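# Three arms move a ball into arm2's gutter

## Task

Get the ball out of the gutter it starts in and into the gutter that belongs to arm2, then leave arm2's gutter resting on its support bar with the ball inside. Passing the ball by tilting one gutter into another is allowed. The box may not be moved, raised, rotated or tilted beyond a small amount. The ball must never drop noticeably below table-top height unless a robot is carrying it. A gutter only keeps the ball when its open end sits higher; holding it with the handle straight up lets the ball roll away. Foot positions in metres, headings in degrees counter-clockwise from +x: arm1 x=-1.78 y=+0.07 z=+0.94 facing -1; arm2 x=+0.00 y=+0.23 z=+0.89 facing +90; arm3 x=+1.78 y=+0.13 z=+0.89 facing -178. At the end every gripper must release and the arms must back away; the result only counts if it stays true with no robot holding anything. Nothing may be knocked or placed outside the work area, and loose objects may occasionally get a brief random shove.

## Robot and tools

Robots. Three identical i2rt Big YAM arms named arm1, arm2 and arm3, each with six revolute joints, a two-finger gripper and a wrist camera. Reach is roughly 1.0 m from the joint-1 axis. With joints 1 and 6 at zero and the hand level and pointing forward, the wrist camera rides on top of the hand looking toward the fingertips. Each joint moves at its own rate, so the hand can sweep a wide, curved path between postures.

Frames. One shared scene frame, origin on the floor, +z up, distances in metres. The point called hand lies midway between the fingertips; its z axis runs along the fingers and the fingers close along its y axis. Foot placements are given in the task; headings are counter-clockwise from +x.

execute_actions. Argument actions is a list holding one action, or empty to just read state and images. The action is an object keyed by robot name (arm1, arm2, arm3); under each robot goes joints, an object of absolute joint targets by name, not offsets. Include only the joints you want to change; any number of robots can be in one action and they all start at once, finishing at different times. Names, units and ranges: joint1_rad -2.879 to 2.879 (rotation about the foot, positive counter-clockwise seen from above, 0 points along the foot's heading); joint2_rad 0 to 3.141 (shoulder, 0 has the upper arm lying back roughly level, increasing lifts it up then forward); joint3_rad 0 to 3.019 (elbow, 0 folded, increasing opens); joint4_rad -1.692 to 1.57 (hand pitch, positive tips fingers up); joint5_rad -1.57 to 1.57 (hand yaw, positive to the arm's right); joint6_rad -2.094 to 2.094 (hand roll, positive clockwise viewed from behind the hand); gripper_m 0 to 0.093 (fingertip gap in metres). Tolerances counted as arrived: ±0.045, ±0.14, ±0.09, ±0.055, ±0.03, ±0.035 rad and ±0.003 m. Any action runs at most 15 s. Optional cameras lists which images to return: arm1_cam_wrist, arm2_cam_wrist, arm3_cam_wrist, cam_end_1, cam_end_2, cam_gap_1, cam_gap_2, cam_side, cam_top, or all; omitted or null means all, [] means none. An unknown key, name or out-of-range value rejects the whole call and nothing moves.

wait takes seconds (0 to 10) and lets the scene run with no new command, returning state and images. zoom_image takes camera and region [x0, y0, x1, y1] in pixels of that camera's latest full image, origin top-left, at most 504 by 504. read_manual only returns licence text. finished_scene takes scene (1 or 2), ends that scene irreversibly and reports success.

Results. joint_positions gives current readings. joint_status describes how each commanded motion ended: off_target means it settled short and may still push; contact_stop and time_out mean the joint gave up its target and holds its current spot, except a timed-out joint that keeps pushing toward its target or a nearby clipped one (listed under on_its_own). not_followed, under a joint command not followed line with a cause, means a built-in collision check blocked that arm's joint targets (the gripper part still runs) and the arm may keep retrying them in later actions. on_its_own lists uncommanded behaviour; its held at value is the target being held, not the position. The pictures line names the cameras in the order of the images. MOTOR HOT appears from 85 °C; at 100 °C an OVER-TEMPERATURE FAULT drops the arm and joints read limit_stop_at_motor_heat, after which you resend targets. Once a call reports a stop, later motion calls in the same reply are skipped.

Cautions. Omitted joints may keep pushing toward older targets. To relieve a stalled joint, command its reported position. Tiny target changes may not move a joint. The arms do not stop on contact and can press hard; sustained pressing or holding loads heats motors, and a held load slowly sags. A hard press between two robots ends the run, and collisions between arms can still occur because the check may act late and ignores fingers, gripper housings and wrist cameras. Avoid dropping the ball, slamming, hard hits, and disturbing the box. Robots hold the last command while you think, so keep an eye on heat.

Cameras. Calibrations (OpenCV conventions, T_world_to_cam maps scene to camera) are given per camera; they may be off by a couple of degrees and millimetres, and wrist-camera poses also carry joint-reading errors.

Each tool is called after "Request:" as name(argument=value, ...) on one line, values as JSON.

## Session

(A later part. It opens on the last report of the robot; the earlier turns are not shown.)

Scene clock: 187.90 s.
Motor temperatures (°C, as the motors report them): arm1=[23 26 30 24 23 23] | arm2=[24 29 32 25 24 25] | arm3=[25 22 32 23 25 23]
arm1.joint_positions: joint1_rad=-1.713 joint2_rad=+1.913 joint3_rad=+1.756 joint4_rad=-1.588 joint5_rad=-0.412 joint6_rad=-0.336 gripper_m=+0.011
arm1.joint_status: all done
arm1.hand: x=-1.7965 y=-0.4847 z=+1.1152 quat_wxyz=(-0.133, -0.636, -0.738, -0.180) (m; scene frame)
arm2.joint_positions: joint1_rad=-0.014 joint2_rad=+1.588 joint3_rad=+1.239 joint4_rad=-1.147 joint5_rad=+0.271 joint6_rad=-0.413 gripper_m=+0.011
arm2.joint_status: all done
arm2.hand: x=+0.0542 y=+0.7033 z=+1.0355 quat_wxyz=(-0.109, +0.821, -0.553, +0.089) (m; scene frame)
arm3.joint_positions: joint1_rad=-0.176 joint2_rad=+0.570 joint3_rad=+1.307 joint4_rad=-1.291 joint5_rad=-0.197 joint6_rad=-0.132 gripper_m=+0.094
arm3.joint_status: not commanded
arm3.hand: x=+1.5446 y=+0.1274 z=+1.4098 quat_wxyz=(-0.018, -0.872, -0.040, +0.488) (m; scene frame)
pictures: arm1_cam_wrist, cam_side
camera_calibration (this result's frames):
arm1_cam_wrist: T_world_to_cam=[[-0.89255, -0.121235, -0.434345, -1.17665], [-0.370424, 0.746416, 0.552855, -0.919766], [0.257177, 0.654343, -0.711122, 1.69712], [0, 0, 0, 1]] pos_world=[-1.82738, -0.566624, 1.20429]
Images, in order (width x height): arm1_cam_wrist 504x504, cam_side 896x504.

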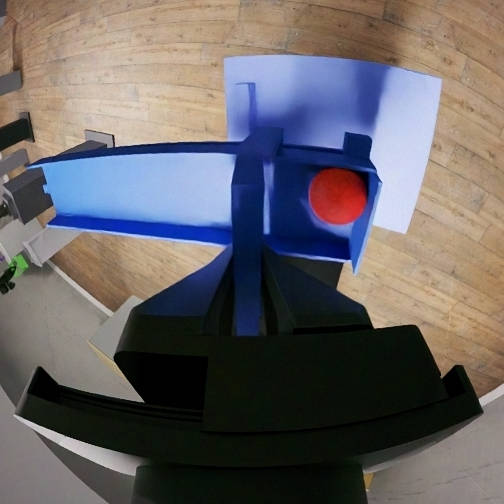

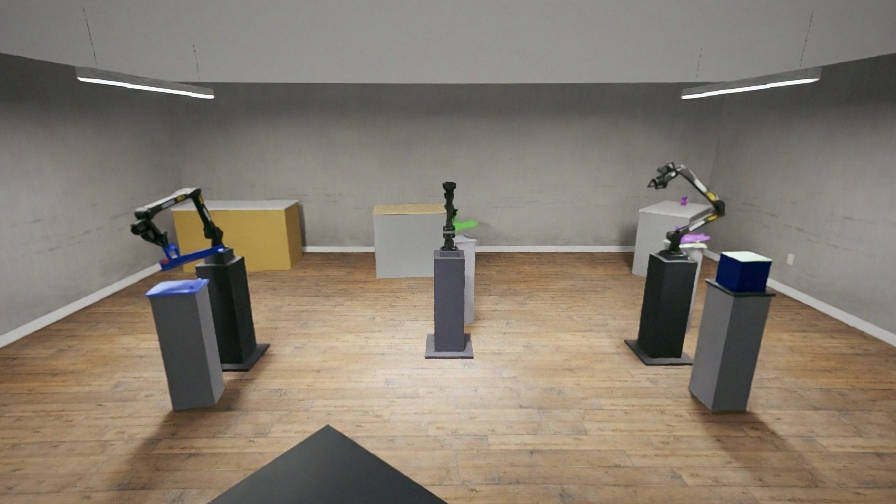

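Request:
execute_actions(actions=[{"arm1":{"joints":{"joint1_rad":-1.10,"joint4_rad":-1.29,"joint5_rad":-0.43,"joint6_rad":0.297}},"arm2":{"joints":{"joint1_rad":1.66,"joint2_rad":1.897,"joint3_rad":1.702,"joint4_rad":-1.055,"joint5_rad":0,"joint6_rad":-1.571}}}], cameras=["arm1_cam_wrist"])

Request:
execute_actions(actions=[{"arm1":{"joints":{"joint1_rad":-0.50,"joint4_rad":-1.057,"joint5_rad":-0.265,"joint6_rad":0.942}}}], cameras=["arm1_cam_wrist"])

Request:
execute_actions(actions=[{"arm1":{"joints":{"joint1_rad":0.107,"joint2_rad":1.863,"joint3_rad":1.699,"joint4_rad":-0.956,"joint5_rad":0,"joint6_rad":1.571}}}], cameras=["arm1_cam_wrist","cam_side","cam_gap_1"])

Request:
zoom_image(camera="cam_side", region=[200, 150, 460, 290])

Scene clock: 201.77 s.
Motor temperatures (°C, as the motors report them): arm1=[23 26 32 24 24 23] | arm2=[24 29 35 25 24 25] | arm3=[25 22 33 23 25 23]
arm1.joint_positions: joint1_rad=-1.108 joint2_rad=+1.920 joint3_rad=+1.756 joint4_rad=-1.300 joint5_rad=-0.422 joint6_rad=+0.284 gripper_m=+0.011
arm1.joint_status: all done
arm1.hand: x=-1.4479 y=-0.4545 z=+1.1113 quat_wxyz=(-0.135, -0.621, -0.753, -0.172) (m; scene frame)
arm2.joint_positions: joint1_rad=+1.668 joint2_rad=+1.940 joint3_rad=+1.660 joint4_rad=-1.051 joint5_rad=-0.002 joint6_rad=-1.560 gripper_m=+0.011
arm2.joint_status: all done
arm2.hand: x=-0.6442 y=+0.1700 z=+1.0066 quat_wxyz=(-0.084, +0.671, +0.731, -0.086) (m; scene frame)
arm3.joint_positions: joint1_rad=-0.176 joint2_rad=+0.570 joint3_rad=+1.307 joint4_rad=-1.291 joint5_rad=-0.197 joint6_rad=-0.132 gripper_m=+0.094
arm3.joint_status: not commanded
arm3.hand: x=+1.5446 y=+0.1274 z=+1.4098 quat_wxyz=(-0.018, -0.872, -0.040, +0.488) (m; scene frame)
pictures: arm1_cam_wrist
camera_calibration (this result's frames):
arm1_cam_wrist: T_world_to_cam=[[-0.889355, -0.166129, -0.425968, -0.888641], [-0.396597, 0.743877, 0.53792, -0.833499], [0.227504, 0.647339, -0.727457, 1.55695], [0, 0, 0, 1]] pos_world=[-1.47509, -0.535482, 1.20244]
Images, in order (width x height): arm1_cam_wrist 504x504.

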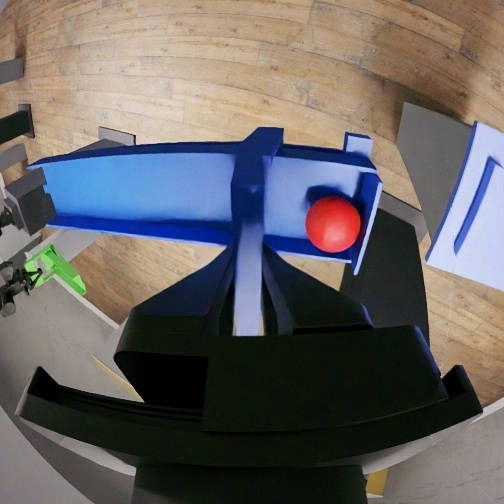

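Scene clock: 203.50 s.
Motor temperatures (°C, as the motors report them): arm1=[23 26 32 24 23 23] | arm2=[24 29 36 25 24 25] | arm3=[25 22 33 23 25 23]
arm1.joint_positions: joint1_rad=-0.511 joint2_rad=+1.921 joint3_rad=+1.756 joint4_rad=-1.071 joint5_rad=-0.259 joint6_rad=+0.929 gripper_m=+0.011
arm1.joint_status: all done
arm1.hand: x=-1.1770 y=-0.2266 z=+1.1152 quat_wxyz=(-0.138, -0.632, -0.746, -0.160) (m; scene frame)
arm2.joint_positions: joint1_rad=+1.668 joint2_rad=+1.940 joint3_rad=+1.660 joint4_rad=-1.051 joint5_rad=-0.002 joint6_rad=-1.560 gripper_m=+0.011
arm2.joint_status: not commanded
arm2.hand: x=-0.6442 y=+0.1700 z=+1.0066 quat_wxyz=(-0.084, +0.671, +0.731, -0.086) (m; scene frame)
arm3.joint_positions: joint1_rad=-0.176 joint2_rad=+0.570 joint3_rad=+1.307 joint4_rad=-1.291 joint5_rad=-0.197 joint6_rad=-0.132 gripper_m=+0.094
arm3.joint_status: not commanded
arm3.hand: x=+1.5446 y=+0.1274 z=+1.4098 quat_wxyz=(-0.018, -0.872, -0.040, +0.488) (m; scene frame)
pictures: arm1_cam_wrist
camera_calibration (this result's frames):
arm1_cam_wrist: T_world_to_cam=[[-0.898879, -0.146046, -0.413143, -0.629135], [-0.367654, 0.764355, 0.529709, -0.849823], [0.238427, 0.628038, -0.740757, 1.37397], [0, 0, 0, 1]] pos_world=[-1.20555, -0.305219, 1.20801]
Images, in order (width x height): arm1_cam_wrist 504x504.

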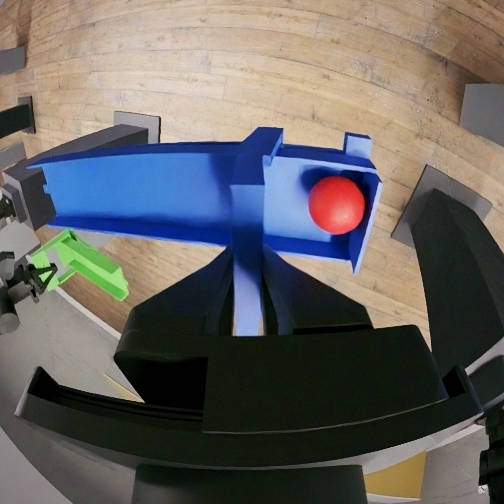

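Scene clock: 205.23 s.
Motor temperatures (°C, as the motors report them): arm1=[23 27 32 24 23 23] | arm2=[24 30 36 25 24 25] | arm3=[25 22 33 23 25 23]
arm1.joint_positions: joint1_rad=+0.097 joint2_rad=+1.886 joint3_rad=+1.706 joint4_rad=-0.975 joint5_rad=+0.001 joint6_rad=+1.558 gripper_m=+0.011
arm1.joint_status: all done
arm1.hand: x=-1.1047 y=+0.1281 z=+1.1177 quat_wxyz=(-0.143, -0.656, -0.725, -0.152) (m; scene frame)
arm2.joint_positions: joint1_rad=+1.668 joint2_rad=+1.940 joint3_rad=+1.660 joint4_rad=-1.051 joint5_rad=-0.002 joint6_rad=-1.560 gripper_m=+0.011
arm2.joint_status: not commanded
arm2.hand: x=-0.6442 y=+0.1700 z=+1.0066 quat_wxyz=(-0.084, +0.671, +0.731, -0.086) (m; scene frame)
arm3.joint_positions: joint1_rad=-0.176 joint2_rad=+0.570 joint3_rad=+1.307 joint4_rad=-1.291 joint5_rad=-0.197 joint6_rad=-0.132 gripper_m=+0.094
arm3.joint_status: not commanded
arm3.hand: x=+1.5446 y=+0.1274 z=+1.4098 quat_wxyz=(-0.018, -0.872, -0.040, +0.488) (m; scene frame)
pictures: arm1_cam_wrist, cam_gap_1, cam_side
camera_calibration (this result's frames):
arm1_cam_wrist: T_world_to_cam=[[-0.908564, -0.0878307, -0.408409, -0.534793], [-0.313873, 0.788682, 0.528644, -1.03819], [0.275674, 0.608495, -0.744136, 1.18322], [0, 0, 0, 1]] pos_world=[-1.13794, 0.051846, 1.21089]
Images, in order (width x height): arm1_cam_wrist 504x504, cam_gap_1 896x504, cam_side 896x504.

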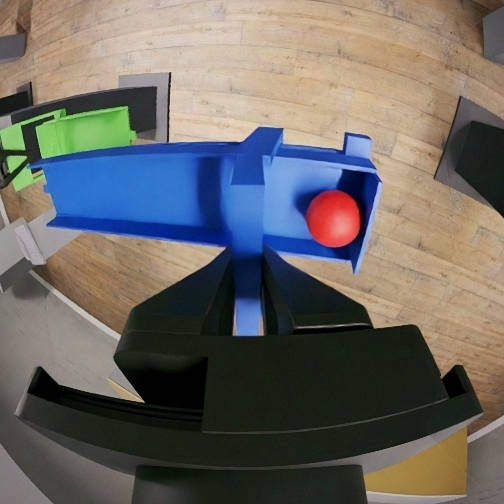

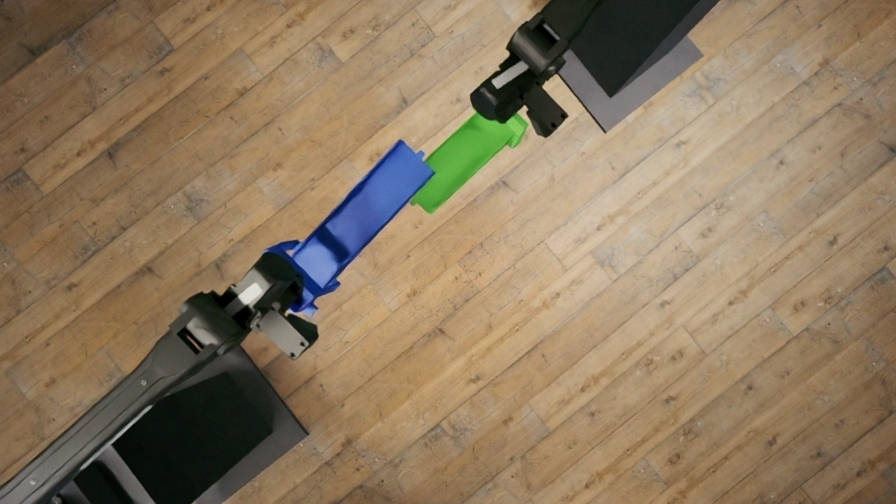

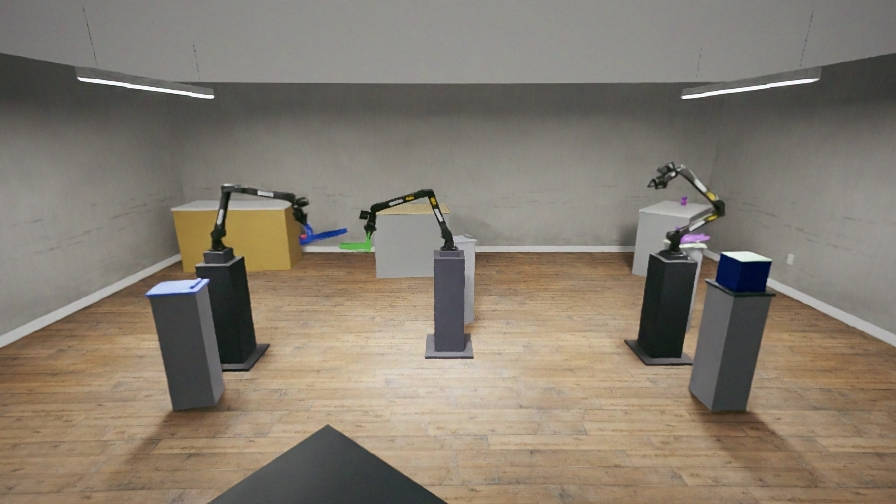

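Region (200, 150, 460, 290) of cam_side's 896x504 image, scaled by 1.938, with more detail than that image has; it fills the top 271 rows of this view, and the rest is white.

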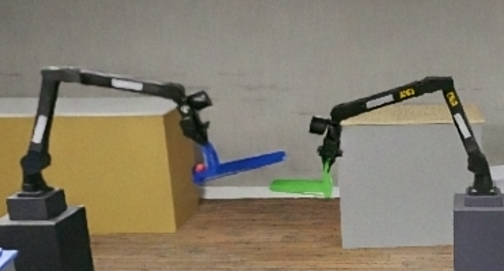

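Request:
execute_actions(actions=[{"arm1":{"joints":{"joint1_rad":0.05,"joint2_rad":2.0,"joint3_rad":1.94,"joint4_rad":-1.14}},"arm2":{"joints":{"joint2_rad":1.824,"joint3_rad":1.516,"joint4_rad":-0.843}}}], cameras=["cam_side","cam_gap_1"])

Request:
zoom_image(camera="cam_side", region=[270, 180, 410, 270])

Scene clock: 240.90 s.
Motor temperatures (°C, as the motors report them): arm1=[23 28 32 24 23 23] | arm2=[24 33 38 25 24 25] | arm3=[25 22 33 23 25 23]
arm1.joint_positions: joint1_rad=+0.055 joint2_rad=+2.010 joint3_rad=+1.863 joint4_rad=-1.129 joint5_rad=-0.001 joint6_rad=+1.560 gripper_m=+0.011
arm1.joint_status: all done
arm1.hand: x=-1.0880 y=+0.1007 z=+1.0950 quat_wxyz=(-0.104, -0.679, -0.719, -0.108) (m; scene frame)
arm2.joint_positions: joint1_rad=+1.668 joint2_rad=+1.851 joint3_rad=+1.497 joint4_rad=-0.867 joint5_rad=-0.002 joint6_rad=-1.566 gripper_m=+0.011
arm2.joint_status: all done
arm2.hand: x=-0.6311 y=+0.1713 z=+1.0040 quat_wxyz=(-0.120, +0.663, +0.728, -0.126) (m; scene frame)
arm3.joint_positions: joint1_rad=-0.176 joint2_rad=+0.570 joint3_rad=+1.307 joint4_rad=-1.291 joint5_rad=-0.197 joint6_rad=-0.132 gripper_m=+0.094
arm3.joint_status: not commanded
arm3.hand: x=+1.5446 y=+0.1274 z=+1.4098 quat_wxyz=(-0.018, -0.872, -0.040, +0.488) (m; scene frame)
pictures: cam_gap_1, cam_side
Images, in order (width x height): cam_gap_1 896x504, cam_side 896x504.

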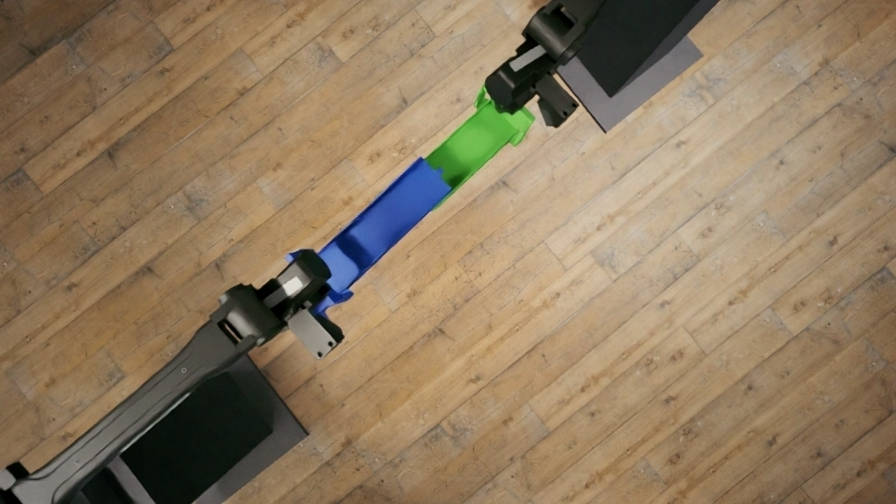

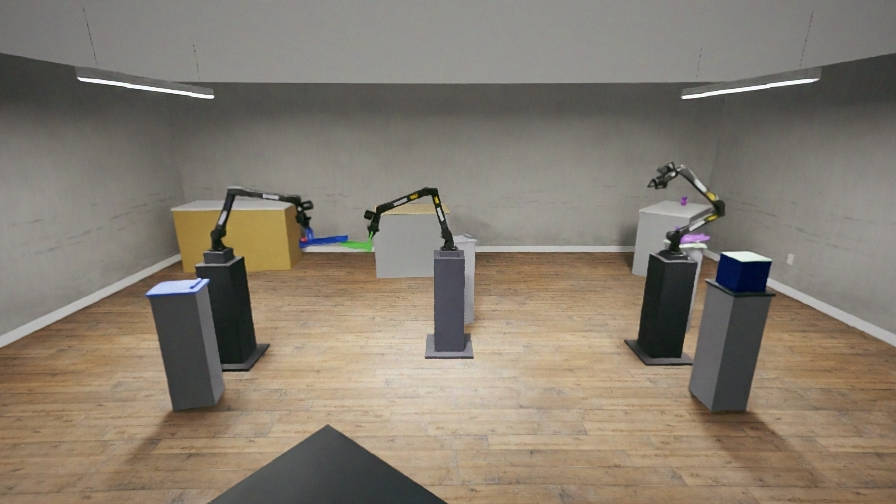

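Region (270, 180, 410, 270) of cam_side's 896x504 image, scaled by 3.600, with more detail than that image has; it fills the top 324 rows of this view, and the rest is white.

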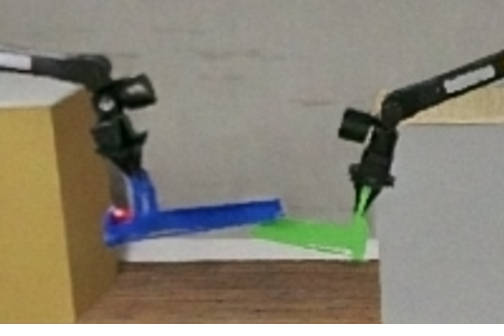

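Request:
execute_actions(actions=[{"arm1":{"joints":{"joint2_rad":2.09,"joint3_rad":2.13,"joint4_rad":-1.27}},"arm2":{"joints":{"joint2_rad":1.91,"joint4_rad":-0.72}}}], cameras=["cam_side","cam_gap_1"])

Request:
zoom_image(camera="cam_side", region=[270, 180, 410, 270])

Scene clock: 265.10 s.
Motor temperatures (°C, as the motors report them): arm1=[23 29 38 24 23 23] | arm2=[24 33 37 25 24 25] | arm3=[25 22 34 23 25 23]
arm1.joint_positions: joint1_rad=+0.055 joint2_rad=+2.095 joint3_rad=+2.055 joint4_rad=-1.258 joint5_rad=-0.001 joint6_rad=+1.560 gripper_m=+0.011
arm1.joint_status: all done
arm1.hand: x=-1.0637 y=+0.1018 z=+1.1146 quat_wxyz=(-0.096, -0.680, -0.720, -0.100) (m; scene frame)
arm2.joint_positions: joint1_rad=+1.668 joint2_rad=+1.940 joint3_rad=+1.497 joint4_rad=-0.745 joint5_rad=-0.002 joint6_rad=-1.566 gripper_m=+0.011
arm2.joint_status: all done
arm2.hand: x=-0.6555 y=+0.1696 z=+0.9590 quat_wxyz=(-0.131, +0.661, +0.726, -0.138) (m; scene frame)
arm3.joint_positions: joint1_rad=-0.176 joint2_rad=+0.570 joint3_rad=+1.307 joint4_rad=-1.291 joint5_rad=-0.197 joint6_rad=-0.132 gripper_m=+0.094
arm3.joint_status: not commanded
arm3.hand: x=+1.5446 y=+0.1274 z=+1.4098 quat_wxyz=(-0.018, -0.872, -0.040, +0.488) (m; scene frame)
pictures: cam_gap_1, cam_side
Images, in order (width x height): cam_gap_1 896x504, cam_side 896x504.

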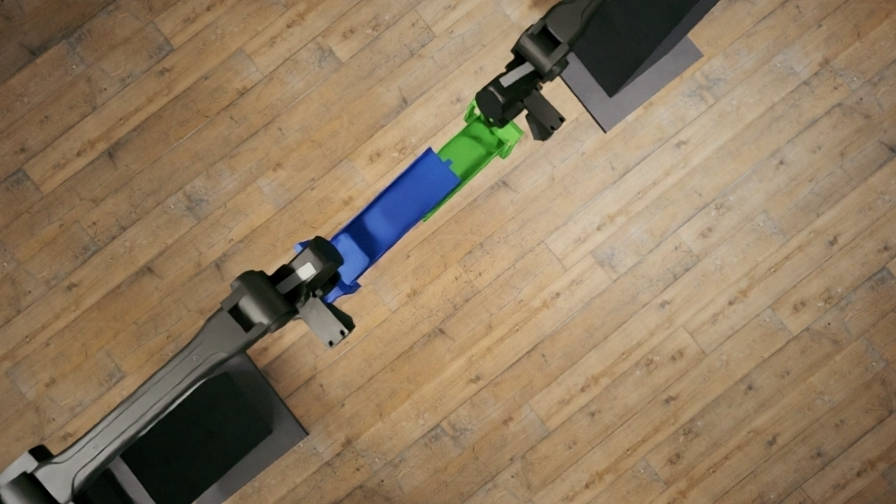

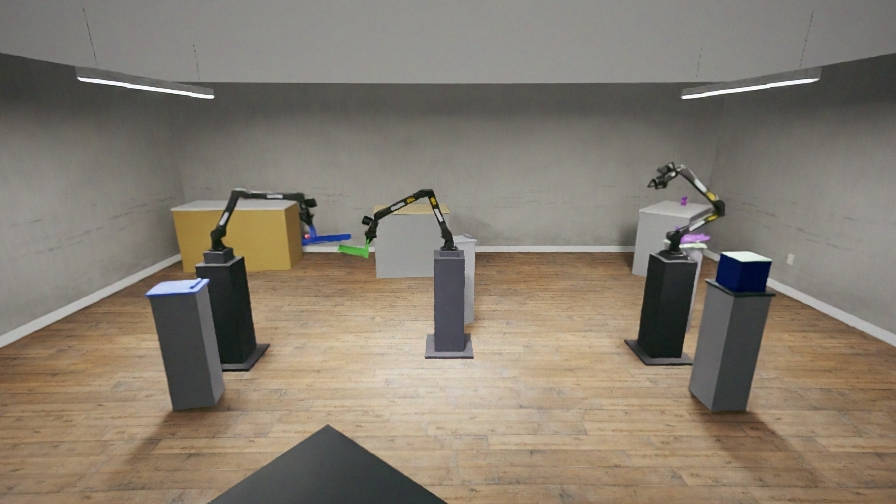

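Region (270, 180, 410, 270) of cam_side's 896x504 image, scaled by 3.600, with more detail than that image has; it fills the top 324 rows of this view, and the rest is white.

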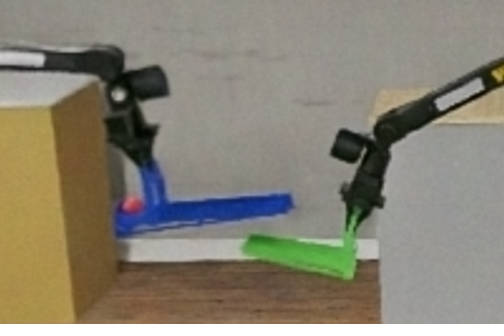

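Request:
execute_actions(actions=[{"arm1":{"joints":{"joint4_rad":-1.35}},"arm2":{"joints":{"joint2_rad":1.99,"joint3_rad":1.60}}}], cameras=["cam_side","cam_gap_1"])

Request:
zoom_image(camera="cam_side", region=[270, 180, 410, 270])

Scene clock: 278.87 s.
Motor temperatures (°C, as the motors report them): arm1=[23 29 39 24 23 23] | arm2=[24 33 37 25 24 25] | arm3=[25 22 34 23 25 23]
arm1.joint_positions: joint1_rad=+0.055 joint2_rad=+2.095 joint3_rad=+2.055 joint4_rad=-1.338 joint5_rad=-0.001 joint6_rad=+1.560 gripper_m=+0.011
arm1.joint_status: all done
arm1.hand: x=-1.0829 y=+0.1010 z=+1.1099 quat_wxyz=(-0.069, -0.683, -0.723, -0.071) (m; scene frame)
arm2.joint_positions: joint1_rad=+1.668 joint2_rad=+2.013 joint3_rad=+1.531 joint4_rad=-0.741 joint5_rad=-0.002 joint6_rad=-1.566 gripper_m=+0.011
arm2.joint_status: all done
arm2.hand: x=-0.6644 y=+0.1691 z=+0.9274 quat_wxyz=(-0.120, +0.663, +0.728, -0.125) (m; scene frame)
arm3.joint_positions: joint1_rad=-0.176 joint2_rad=+0.570 joint3_rad=+1.307 joint4_rad=-1.291 joint5_rad=-0.197 joint6_rad=-0.132 gripper_m=+0.094
arm3.joint_status: not commanded
arm3.hand: x=+1.5446 y=+0.1274 z=+1.4098 quat_wxyz=(-0.018, -0.872, -0.040, +0.488) (m; scene frame)
pictures: cam_gap_1, cam_side
Images, in order (width x height): cam_gap_1 896x504, cam_side 896x504.

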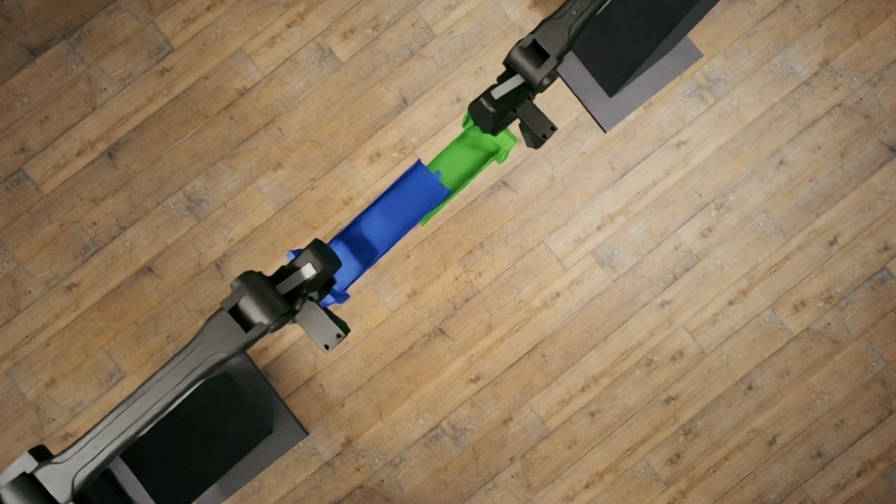

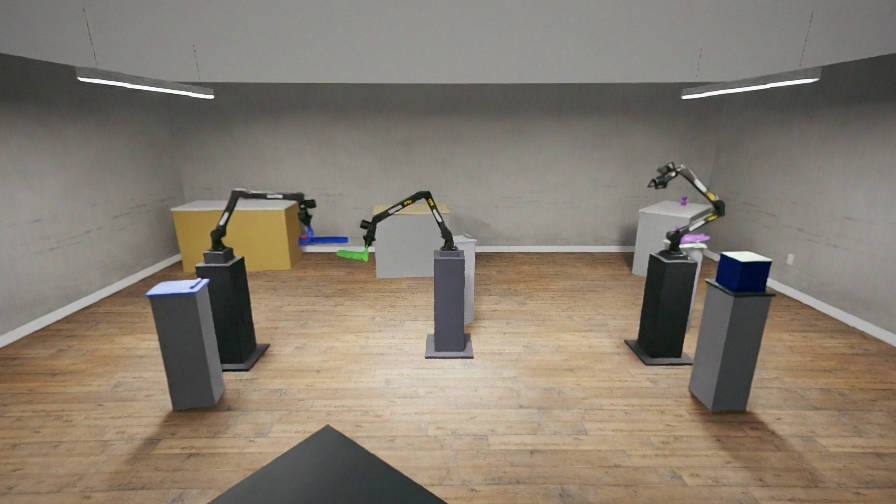

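Region (270, 180, 410, 270) of cam_side's 896x504 image, scaled by 3.600, with more detail than that image has; it fills the top 324 rows of this view, and the rest is white.

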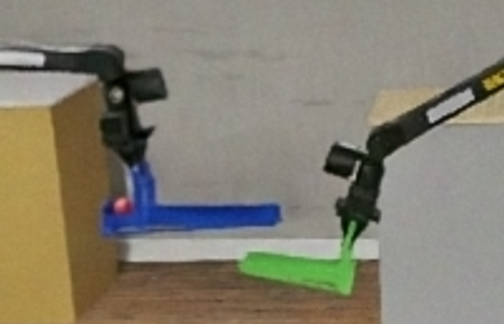

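Request:
execute_actions(actions=[{"arm1":{"joints":{"joint4_rad":-1.46}},"arm2":{"joints":{"joint3_rad":1.635}}}], cameras=["cam_side","cam_gap_1"])

Request:
zoom_image(camera="cam_side", region=[270, 180, 410, 270])

Scene clock: 284.63 s.
Motor temperatures (°C, as the motors report them): arm1=[23 29 39 24 23 23] | arm2=[24 34 39 25 24 25] | arm3=[25 22 34 23 25 23]
arm1.joint_positions: joint1_rad=+0.055 joint2_rad=+2.095 joint3_rad=+2.055 joint4_rad=-1.447 joint5_rad=-0.001 joint6_rad=+1.560 gripper_m=+0.011
arm1.joint_status: all done
arm1.hand: x=-1.1092 y=+0.0998 z=+1.1062 quat_wxyz=(-0.031, -0.686, -0.726, -0.032) (m; scene frame)
arm2.joint_positions: joint1_rad=+1.668 joint2_rad=+2.013 joint3_rad=+1.564 joint4_rad=-0.740 joint5_rad=-0.001 joint6_rad=-1.566 gripper_m=+0.011
arm2.joint_status: all done
arm2.hand: x=-0.6778 y=+0.1679 z=+0.9412 quat_wxyz=(-0.132, +0.661, +0.726, -0.137) (m; scene frame)
arm3.joint_positions: joint1_rad=-0.176 joint2_rad=+0.570 joint3_rad=+1.307 joint4_rad=-1.291 joint5_rad=-0.197 joint6_rad=-0.132 gripper_m=+0.094
arm3.joint_status: not commanded
arm3.hand: x=+1.5446 y=+0.1274 z=+1.4098 quat_wxyz=(-0.018, -0.872, -0.040, +0.488) (m; scene frame)
pictures: cam_gap_1, cam_side
Images, in order (width x height): cam_gap_1 896x504, cam_side 896x504.

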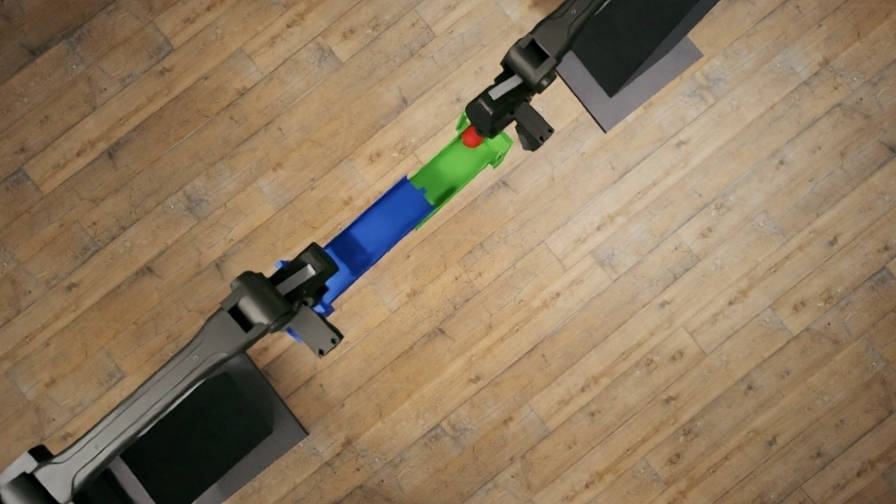

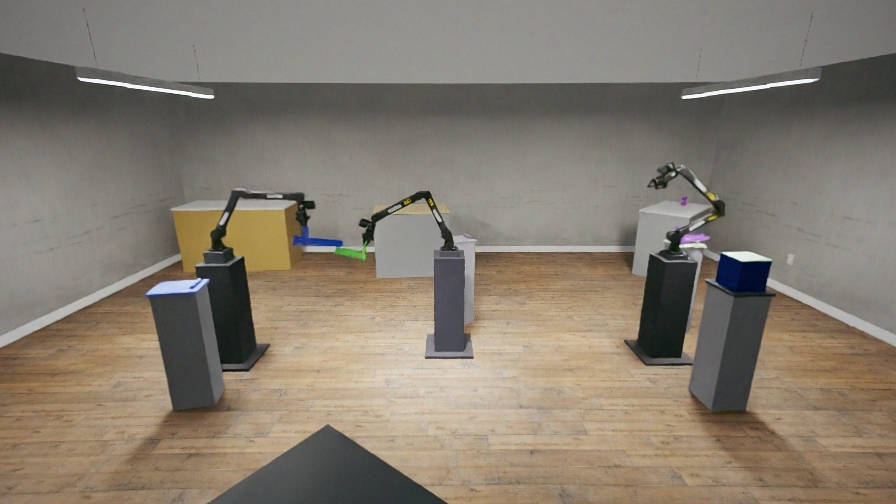

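Region (270, 180, 410, 270) of cam_side's 896x504 image, scaled by 3.600, with more detail than that image has; it fills the top 324 rows of this view, and the rest is white.

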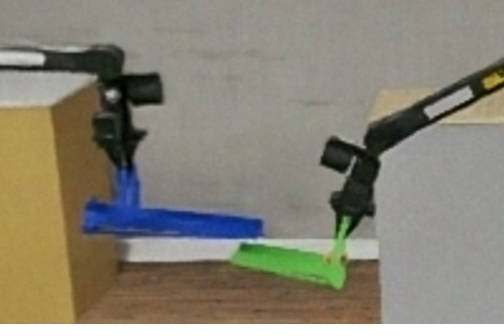

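Request:
execute_actions(actions=[{"arm1":{"joints":{"joint1_rad":-1.713,"joint2_rad":1.92,"joint3_rad":1.78,"joint4_rad":-1.53,"joint5_rad":-0.275,"joint6_rad":-0.335}},"arm2":{"joints":{"joint1_rad":1.1,"joint5_rad":0.157,"joint6_rad":-1.187}}}], cameras=["arm2_cam_wrist"])

Request:
execute_actions(actions=[{"arm1":{"joints":{"joint2_rad":2.0,"joint3_rad":1.604,"joint4_rad":-1.25}},"arm2":{"joints":{"joint1_rad":0.55,"joint2_rad":1.79,"joint3_rad":1.46,"joint4_rad":-0.83,"joint5_rad":0.347,"joint6_rad":-0.803}}}], cameras=["arm2_cam_wrist","arm1_cam_wrist"])

Scene clock: 310.77 s.
Motor temperatures (°C, as the motors report them): arm1=[23 30 39 24 23 23] | arm2=[24 35 44 25 24 25] | arm3=[25 22 35 23 25 23]
arm1.joint_positions: joint1_rad=-1.723 joint2_rad=+1.940 joint3_rad=+1.794 joint4_rad=-1.516 joint5_rad=-0.267 joint6_rad=-0.324 gripper_m=+0.011
arm1.joint_status: all done
arm1.hand: x=-1.8298 y=-0.5082 z=+1.1027 quat_wxyz=(-0.093, -0.645, -0.750, -0.109) (m; scene frame)
arm2.joint_positions: joint1_rad=+1.106 joint2_rad=+2.013 joint3_rad=+1.569 joint4_rad=-0.739 joint5_rad=+0.154 joint6_rad=-1.199 gripper_m=+0.011
arm2.joint_status: all done
arm2.hand: x=-0.5974 y=+0.5630 z=+0.9502 quat_wxyz=(-0.199, +0.918, +0.337, -0.072) (m; scene frame)
arm3.joint_positions: joint1_rad=-0.176 joint2_rad=+0.570 joint3_rad=+1.307 joint4_rad=-1.291 joint5_rad=-0.197 joint6_rad=-0.132 gripper_m=+0.094
arm3.joint_status: not commanded
arm3.hand: x=+1.5446 y=+0.1274 z=+1.4098 quat_wxyz=(-0.018, -0.872, -0.040, +0.488) (m; scene frame)
pictures: arm2_cam_wrist
camera_calibration (this result's frames):
arm2_cam_wrist: T_world_to_cam=[[-0.57764, 0.694698, 0.428633, -1.14179], [0.785646, 0.33061, 0.522932, -0.209244], [0.22157, 0.63882, -0.73676, 0.594475], [0, 0, 0, 1]] pos_world=[-0.626868, 0.482614, 1.03681]
Images, in order (width x height): arm2_cam_wrist 504x504.

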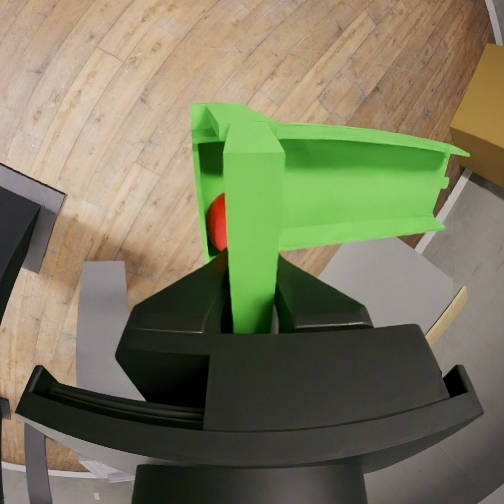

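Scene clock: 312.33 s.
Motor temperatures (°C, as the motors report them): arm1=[23 30 39 24 23 23] | arm2=[24 34 43 25 24 25] | arm3=[25 22 35 23 25 23]
arm1.joint_positions: joint1_rad=-1.720 joint2_rad=+2.007 joint3_rad=+1.606 joint4_rad=-1.261 joint5_rad=-0.272 joint6_rad=-0.327 gripper_m=+0.011
arm1.joint_status: all done
arm1.hand: x=-1.8254 y=-0.5037 z=+0.9954 quat_wxyz=(-0.095, -0.643, -0.752, -0.111) (m; scene frame)
arm2.joint_positions: joint1_rad=+0.557 joint2_rad=+1.808 joint3_rad=+1.448 joint4_rad=-0.830 joint5_rad=+0.342 joint6_rad=-0.815 gripper_m=+0.011
arm2.joint_status: all done
arm2.hand: x=-0.2785 y=+0.7902 z=+1.0276 quat_wxyz=(-0.255, +0.958, -0.129, +0.017) (m; scene frame)
arm3.joint_positions: joint1_rad=-0.176 joint2_rad=+0.570 joint3_rad=+1.307 joint4_rad=-1.291 joint5_rad=-0.197 joint6_rad=-0.132 gripper_m=+0.094
arm3.joint_status: not commanded
arm3.hand: x=+1.5446 y=+0.1274 z=+1.4098 quat_wxyz=(-0.018, -0.872, -0.040, +0.488) (m; scene frame)
pictures: arm1_cam_wrist, arm2_cam_wrist
camera_calibration (this result's frames):
arm1_cam_wrist: T_world_to_cam=[[-0.946598, -0.144515, -0.288216, -1.51262], [-0.28897, 0.776751, 0.559602, -0.692786], [0.143002, 0.613004, -0.777031, 1.46824], [0, 0, 0, 1]] pos_world=[-1.842, -0.580509, 1.09259]
arm2_cam_wrist: T_world_to_cam=[[0.245774, 0.825449, 0.508162, -1.10434], [0.724435, -0.504735, 0.469507, 0.12253], [0.644041, 0.252738, -0.722035, 0.843329], [0, 0, 0, 1]] pos_world=[-0.360485, 0.760283, 1.11257]
Images, in order (width x height): arm1_cam_wrist 504x504, arm2_cam_wrist 504x504.

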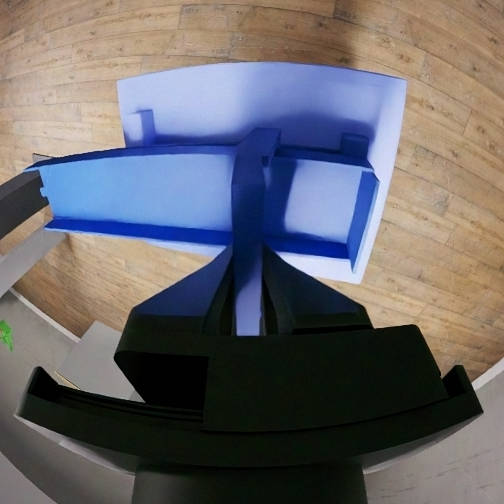

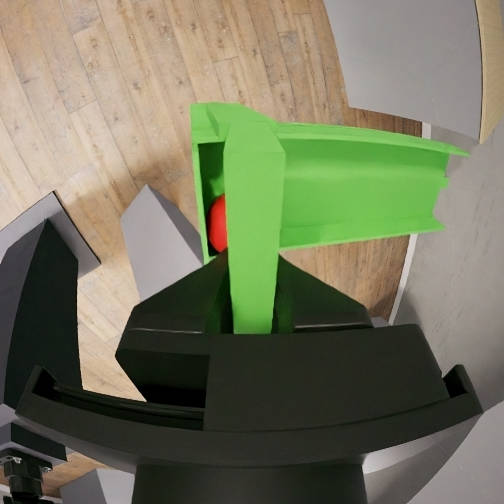

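Request:
execute_actions(actions=[{"arm1":{"joints":{"gripper_m":0.06}},"arm2":{"joints":{"joint1_rad":-0.016,"joint2_rad":1.575,"joint3_rad":1.288,"joint4_rad":-1.07,"joint5_rad":0.44,"joint6_rad":-0.41}}}], cameras=["arm2_cam_wrist"])

Request:
execute_actions(actions=[{"arm1":{"joints":{"joint2_rad":1.8,"joint3_rad":1.65,"joint4_rad":-1.4}},"arm2":{"joints":{"joint2_rad":1.69,"joint3_rad":1.165,"joint4_rad":-0.925,"joint5_rad":0.28}}}], cameras=["arm2_cam_wrist","cam_end_2"])

Request:
zoom_image(camera="cam_end_2", region=[470, 80, 590, 170])

Scene clock: 319.90 s.
Motor temperatures (°C, as the motors report them): arm1=[23 29 37 24 23 23] | arm2=[24 34 41 25 24 25] | arm3=[25 22 35 23 25 23]
arm1.joint_positions: joint1_rad=-1.720 joint2_rad=+2.006 joint3_rad=+1.606 joint4_rad=-1.261 joint5_rad=-0.273 joint6_rad=-0.327 gripper_m=+0.060
arm1.joint_status: all done
arm1.hand: x=-1.8252 y=-0.5038 z=+0.9957 quat_wxyz=(-0.095, -0.643, -0.752, -0.111) (m; scene frame)
arm2.joint_positions: joint1_rad=-0.022 joint2_rad=+1.590 joint3_rad=+1.273 joint4_rad=-1.065 joint5_rad=+0.436 joint6_rad=-0.422 gripper_m=+0.011
arm2.joint_status: all done
arm2.hand: x=+0.0850 y=+0.7321 z=+1.0604 quat_wxyz=(-0.197, +0.798, -0.555, +0.129) (m; scene frame)
arm3.joint_positions: joint1_rad=-0.176 joint2_rad=+0.570 joint3_rad=+1.307 joint4_rad=-1.291 joint5_rad=-0.197 joint6_rad=-0.132 gripper_m=+0.094
arm3.joint_status: not commanded
arm3.hand: x=+1.5446 y=+0.1274 z=+1.4098 quat_wxyz=(-0.018, -0.872, -0.040, +0.488) (m; scene frame)
pictures: arm2_cam_wrist
camera_calibration (this result's frames):
arm2_cam_wrist: T_world_to_cam=[[0.831068, 0.293586, 0.472369, -0.784817], [0.0234935, -0.867098, 0.497584, 0.109637], [0.555674, -0.402428, -0.727515, 1.14053], [0, 0, 0, 1]] pos_world=[0.0158978, 0.784459, 1.14592]
Images, in order (width x height): arm2_cam_wrist 504x504.

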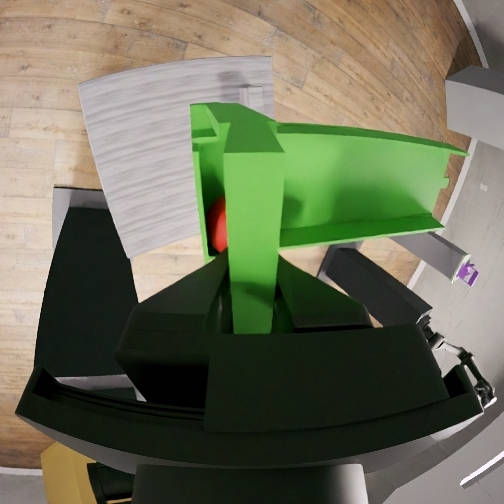

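Scene clock: 321.17 s.
Motor temperatures (°C, as the motors report them): arm1=[23 29 37 24 23 23] | arm2=[24 34 41 25 24 25] | arm3=[25 22 35 23 25 23]
arm1.joint_positions: joint1_rad=-1.720 joint2_rad=+1.786 joint3_rad=+1.620 joint4_rad=-1.386 joint5_rad=-0.273 joint6_rad=-0.327 gripper_m=+0.060
arm1.joint_status: all done
arm1.hand: x=-1.8223 y=-0.4811 z=+1.1214 quat_wxyz=(-0.124, -0.638, -0.757, -0.064) (m; scene frame)
arm2.joint_positions: joint1_rad=-0.021 joint2_rad=+1.711 joint3_rad=+1.151 joint4_rad=-0.940 joint5_rad=+0.277 joint6_rad=-0.415 gripper_m=+0.011
arm2.joint_status: all done
arm2.hand: x=+0.0582 y=+0.7135 z=+0.9517 quat_wxyz=(-0.108, +0.820, -0.554, +0.093) (m; scene frame)
arm3.joint_positions: joint1_rad=-0.176 joint2_rad=+0.570 joint3_rad=+1.307 joint4_rad=-1.291 joint5_rad=-0.197 joint6_rad=-0.132 gripper_m=+0.094
arm3.joint_status: not commanded
arm3.hand: x=+1.5446 y=+0.1274 z=+1.4098 quat_wxyz=(-0.018, -0.872, -0.040, +0.488) (m; scene frame)
pictures: arm2_cam_wrist, cam_end_2
camera_calibration (this result's frames):
arm2_cam_wrist: T_world_to_cam=[[0.887577, 0.351658, 0.297564, -0.584097], [0.125172, -0.805757, 0.578868, 0.0211182], [0.443328, -0.476543, -0.759189, 1.15846], [0, 0, 0, 1]] pos_world=[0.00220901, 0.774476, 1.04107]
Images, in order (width x height): arm2_cam_wrist 504x504, cam_end_2 896x504.

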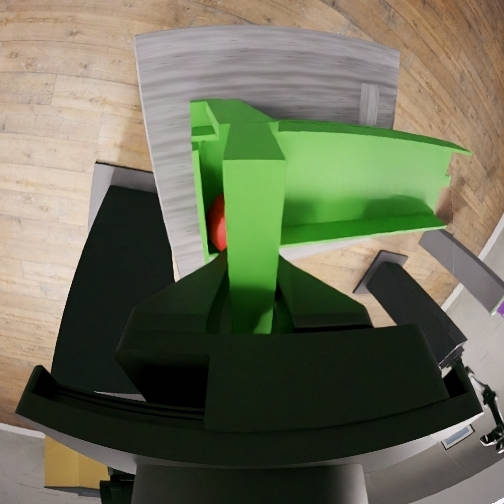

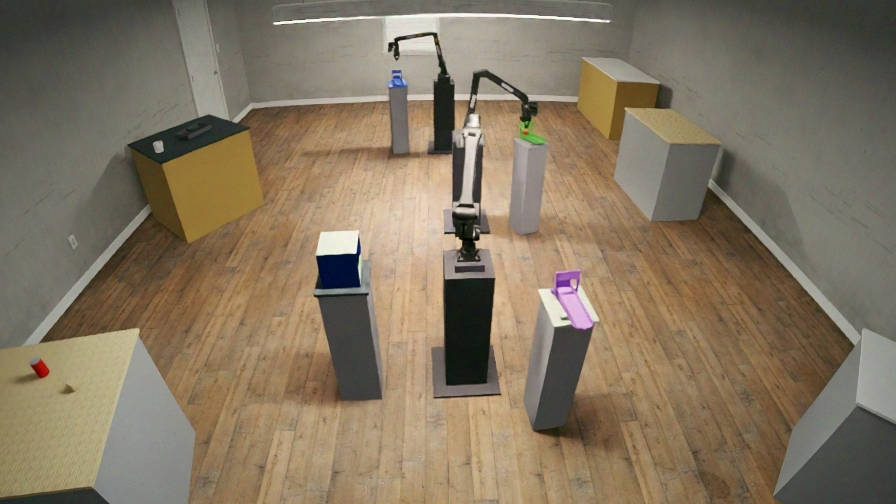

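Region (470, 80, 590, 170) of cam_end_2's 896x504 image, scaled by 4.200, with more detail than that image has; it fills the top 378 rows of this view, and the rest is white.

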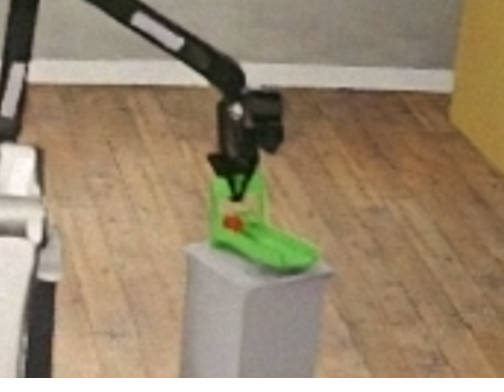

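Request:
execute_actions(actions=[{"arm2":{"joints":{"gripper_m":0.06}}}], cameras=[])

Request:
execute_actions(actions=[{"arm2":{"joints":{"joint2_rad":1.5,"joint3_rad":1.3,"joint4_rad":-1.2}}}], cameras=["arm2_cam_wrist","cam_end_2","cam_side"])

Request:
zoom_image(camera="cam_end_2", region=[470, 80, 590, 170])

Scene clock: 326.37 s.
Motor temperatures (°C, as the motors report them): arm1=[23 29 37 24 23 23] | arm2=[24 33 39 25 24 25] | arm3=[25 22 35 23 25 23]
arm1.joint_positions: joint1_rad=-1.720 joint2_rad=+1.786 joint3_rad=+1.620 joint4_rad=-1.386 joint5_rad=-0.273 joint6_rad=-0.327 gripper_m=+0.060
arm1.joint_status: not commanded
arm1.hand: x=-1.8223 y=-0.4811 z=+1.1214 quat_wxyz=(-0.124, -0.638, -0.757, -0.064) (m; scene frame)
arm2.joint_positions: joint1_rad=-0.021 joint2_rad=+1.710 joint3_rad=+1.151 joint4_rad=-0.939 joint5_rad=+0.277 joint6_rad=-0.415 gripper_m=+0.060
arm2.joint_status: all done
arm2.hand: x=+0.0583 y=+0.7138 z=+0.9521 quat_wxyz=(-0.109, +0.820, -0.555, +0.093) (m; scene frame)
arm3.joint_positions: joint1_rad=-0.176 joint2_rad=+0.570 joint3_rad=+1.307 joint4_rad=-1.291 joint5_rad=-0.197 joint6_rad=-0.132 gripper_m=+0.094
arm3.joint_status: not commanded
arm3.hand: x=+1.5446 y=+0.1274 z=+1.4098 quat_wxyz=(-0.018, -0.872, -0.040, +0.488) (m; scene frame)
pictures: none
No camera images: the call's "cameras" was empty. Leave "cameras" out to get every camera's image.

Scene clock: 327.57 s.
Motor temperatures (°C, as the motors report them): arm1=[23 29 37 24 23 23] | arm2=[24 33 40 25 24 25] | arm3=[25 22 35 23 25 23]
arm1.joint_positions: joint1_rad=-1.720 joint2_rad=+1.786 joint3_rad=+1.620 joint4_rad=-1.386 joint5_rad=-0.273 joint6_rad=-0.327 gripper_m=+0.060
arm1.joint_status: not commanded
arm1.hand: x=-1.8223 y=-0.4811 z=+1.1214 quat_wxyz=(-0.124, -0.638, -0.757, -0.064) (m; scene frame)
arm2.joint_positions: joint1_rad=-0.021 joint2_rad=+1.500 joint3_rad=+1.268 joint4_rad=-1.189 joint5_rad=+0.278 joint6_rad=-0.415 gripper_m=+0.060
arm2.joint_status: all done
arm2.hand: x=+0.0583 y=+0.6994 z=+1.0857 quat_wxyz=(-0.141, +0.815, -0.558, +0.073) (m; scene frame)
arm3.joint_positions: joint1_rad=-0.176 joint2_rad=+0.570 joint3_rad=+1.307 joint4_rad=-1.291 joint5_rad=-0.197 joint6_rad=-0.132 gripper_m=+0.094
arm3.joint_status: not commanded
arm3.hand: x=+1.5446 y=+0.1274 z=+1.4098 quat_wxyz=(-0.018, -0.872, -0.040, +0.488) (m; scene frame)
pictures: arm2_cam_wrist, cam_end_2, cam_side
camera_calibration (this result's frames):
arm2_cam_wrist: T_world_to_cam=[[0.886885, 0.327037, 0.326315, -0.633034], [0.1236, -0.848542, 0.51449, 0.0321582], [0.445149, -0.415961, -0.792981, 1.2476], [0, 0, 0, 1]] pos_world=[0.00208339, 0.753268, 1.17935]
Images, in order (width x height): arm2_cam_wrist 504x504, cam_end_2 896x504, cam_side 896x504.

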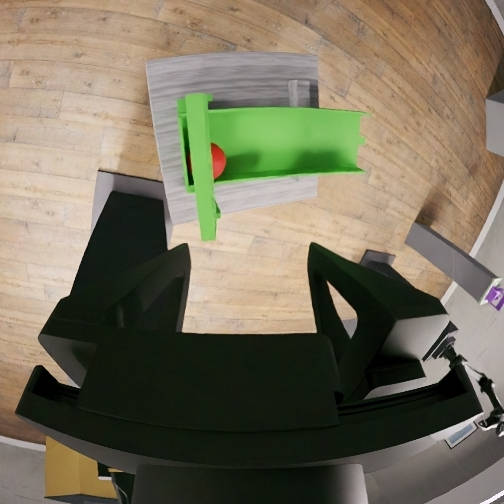

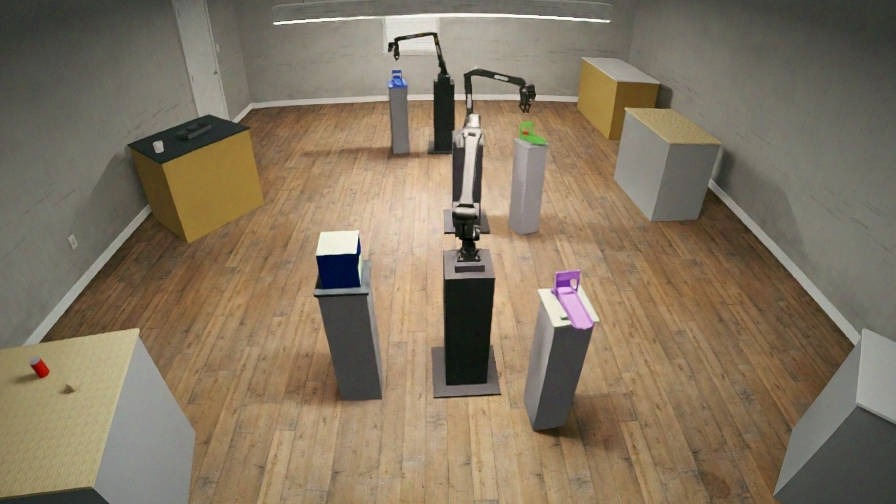

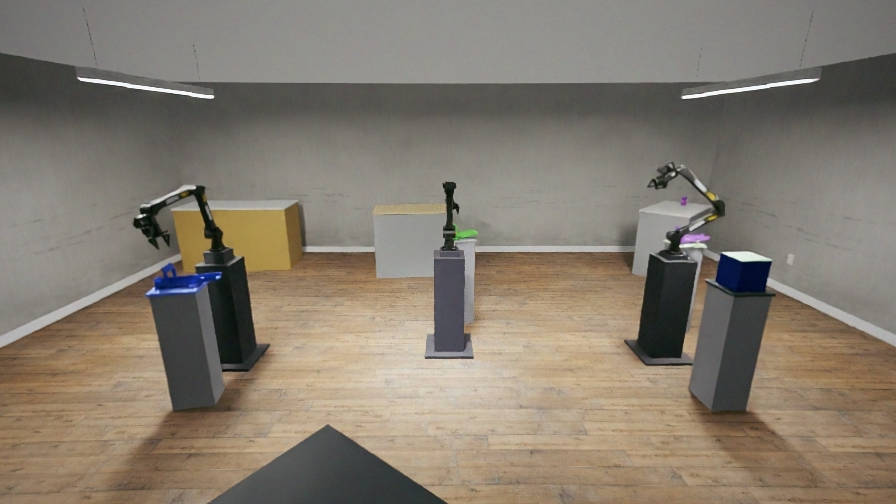

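Region (470, 80, 590, 170) of cam_end_2's 896x504 image, scaled by 4.200, with more detail than that image has; it fills the top 378 rows of this view, and the rest is white.

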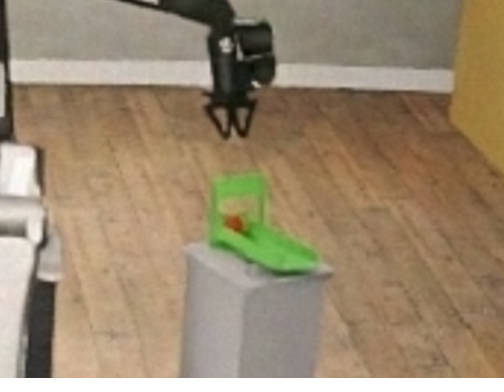

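Request:
finished_scene(scene=1)

The scene is finished: the task was done.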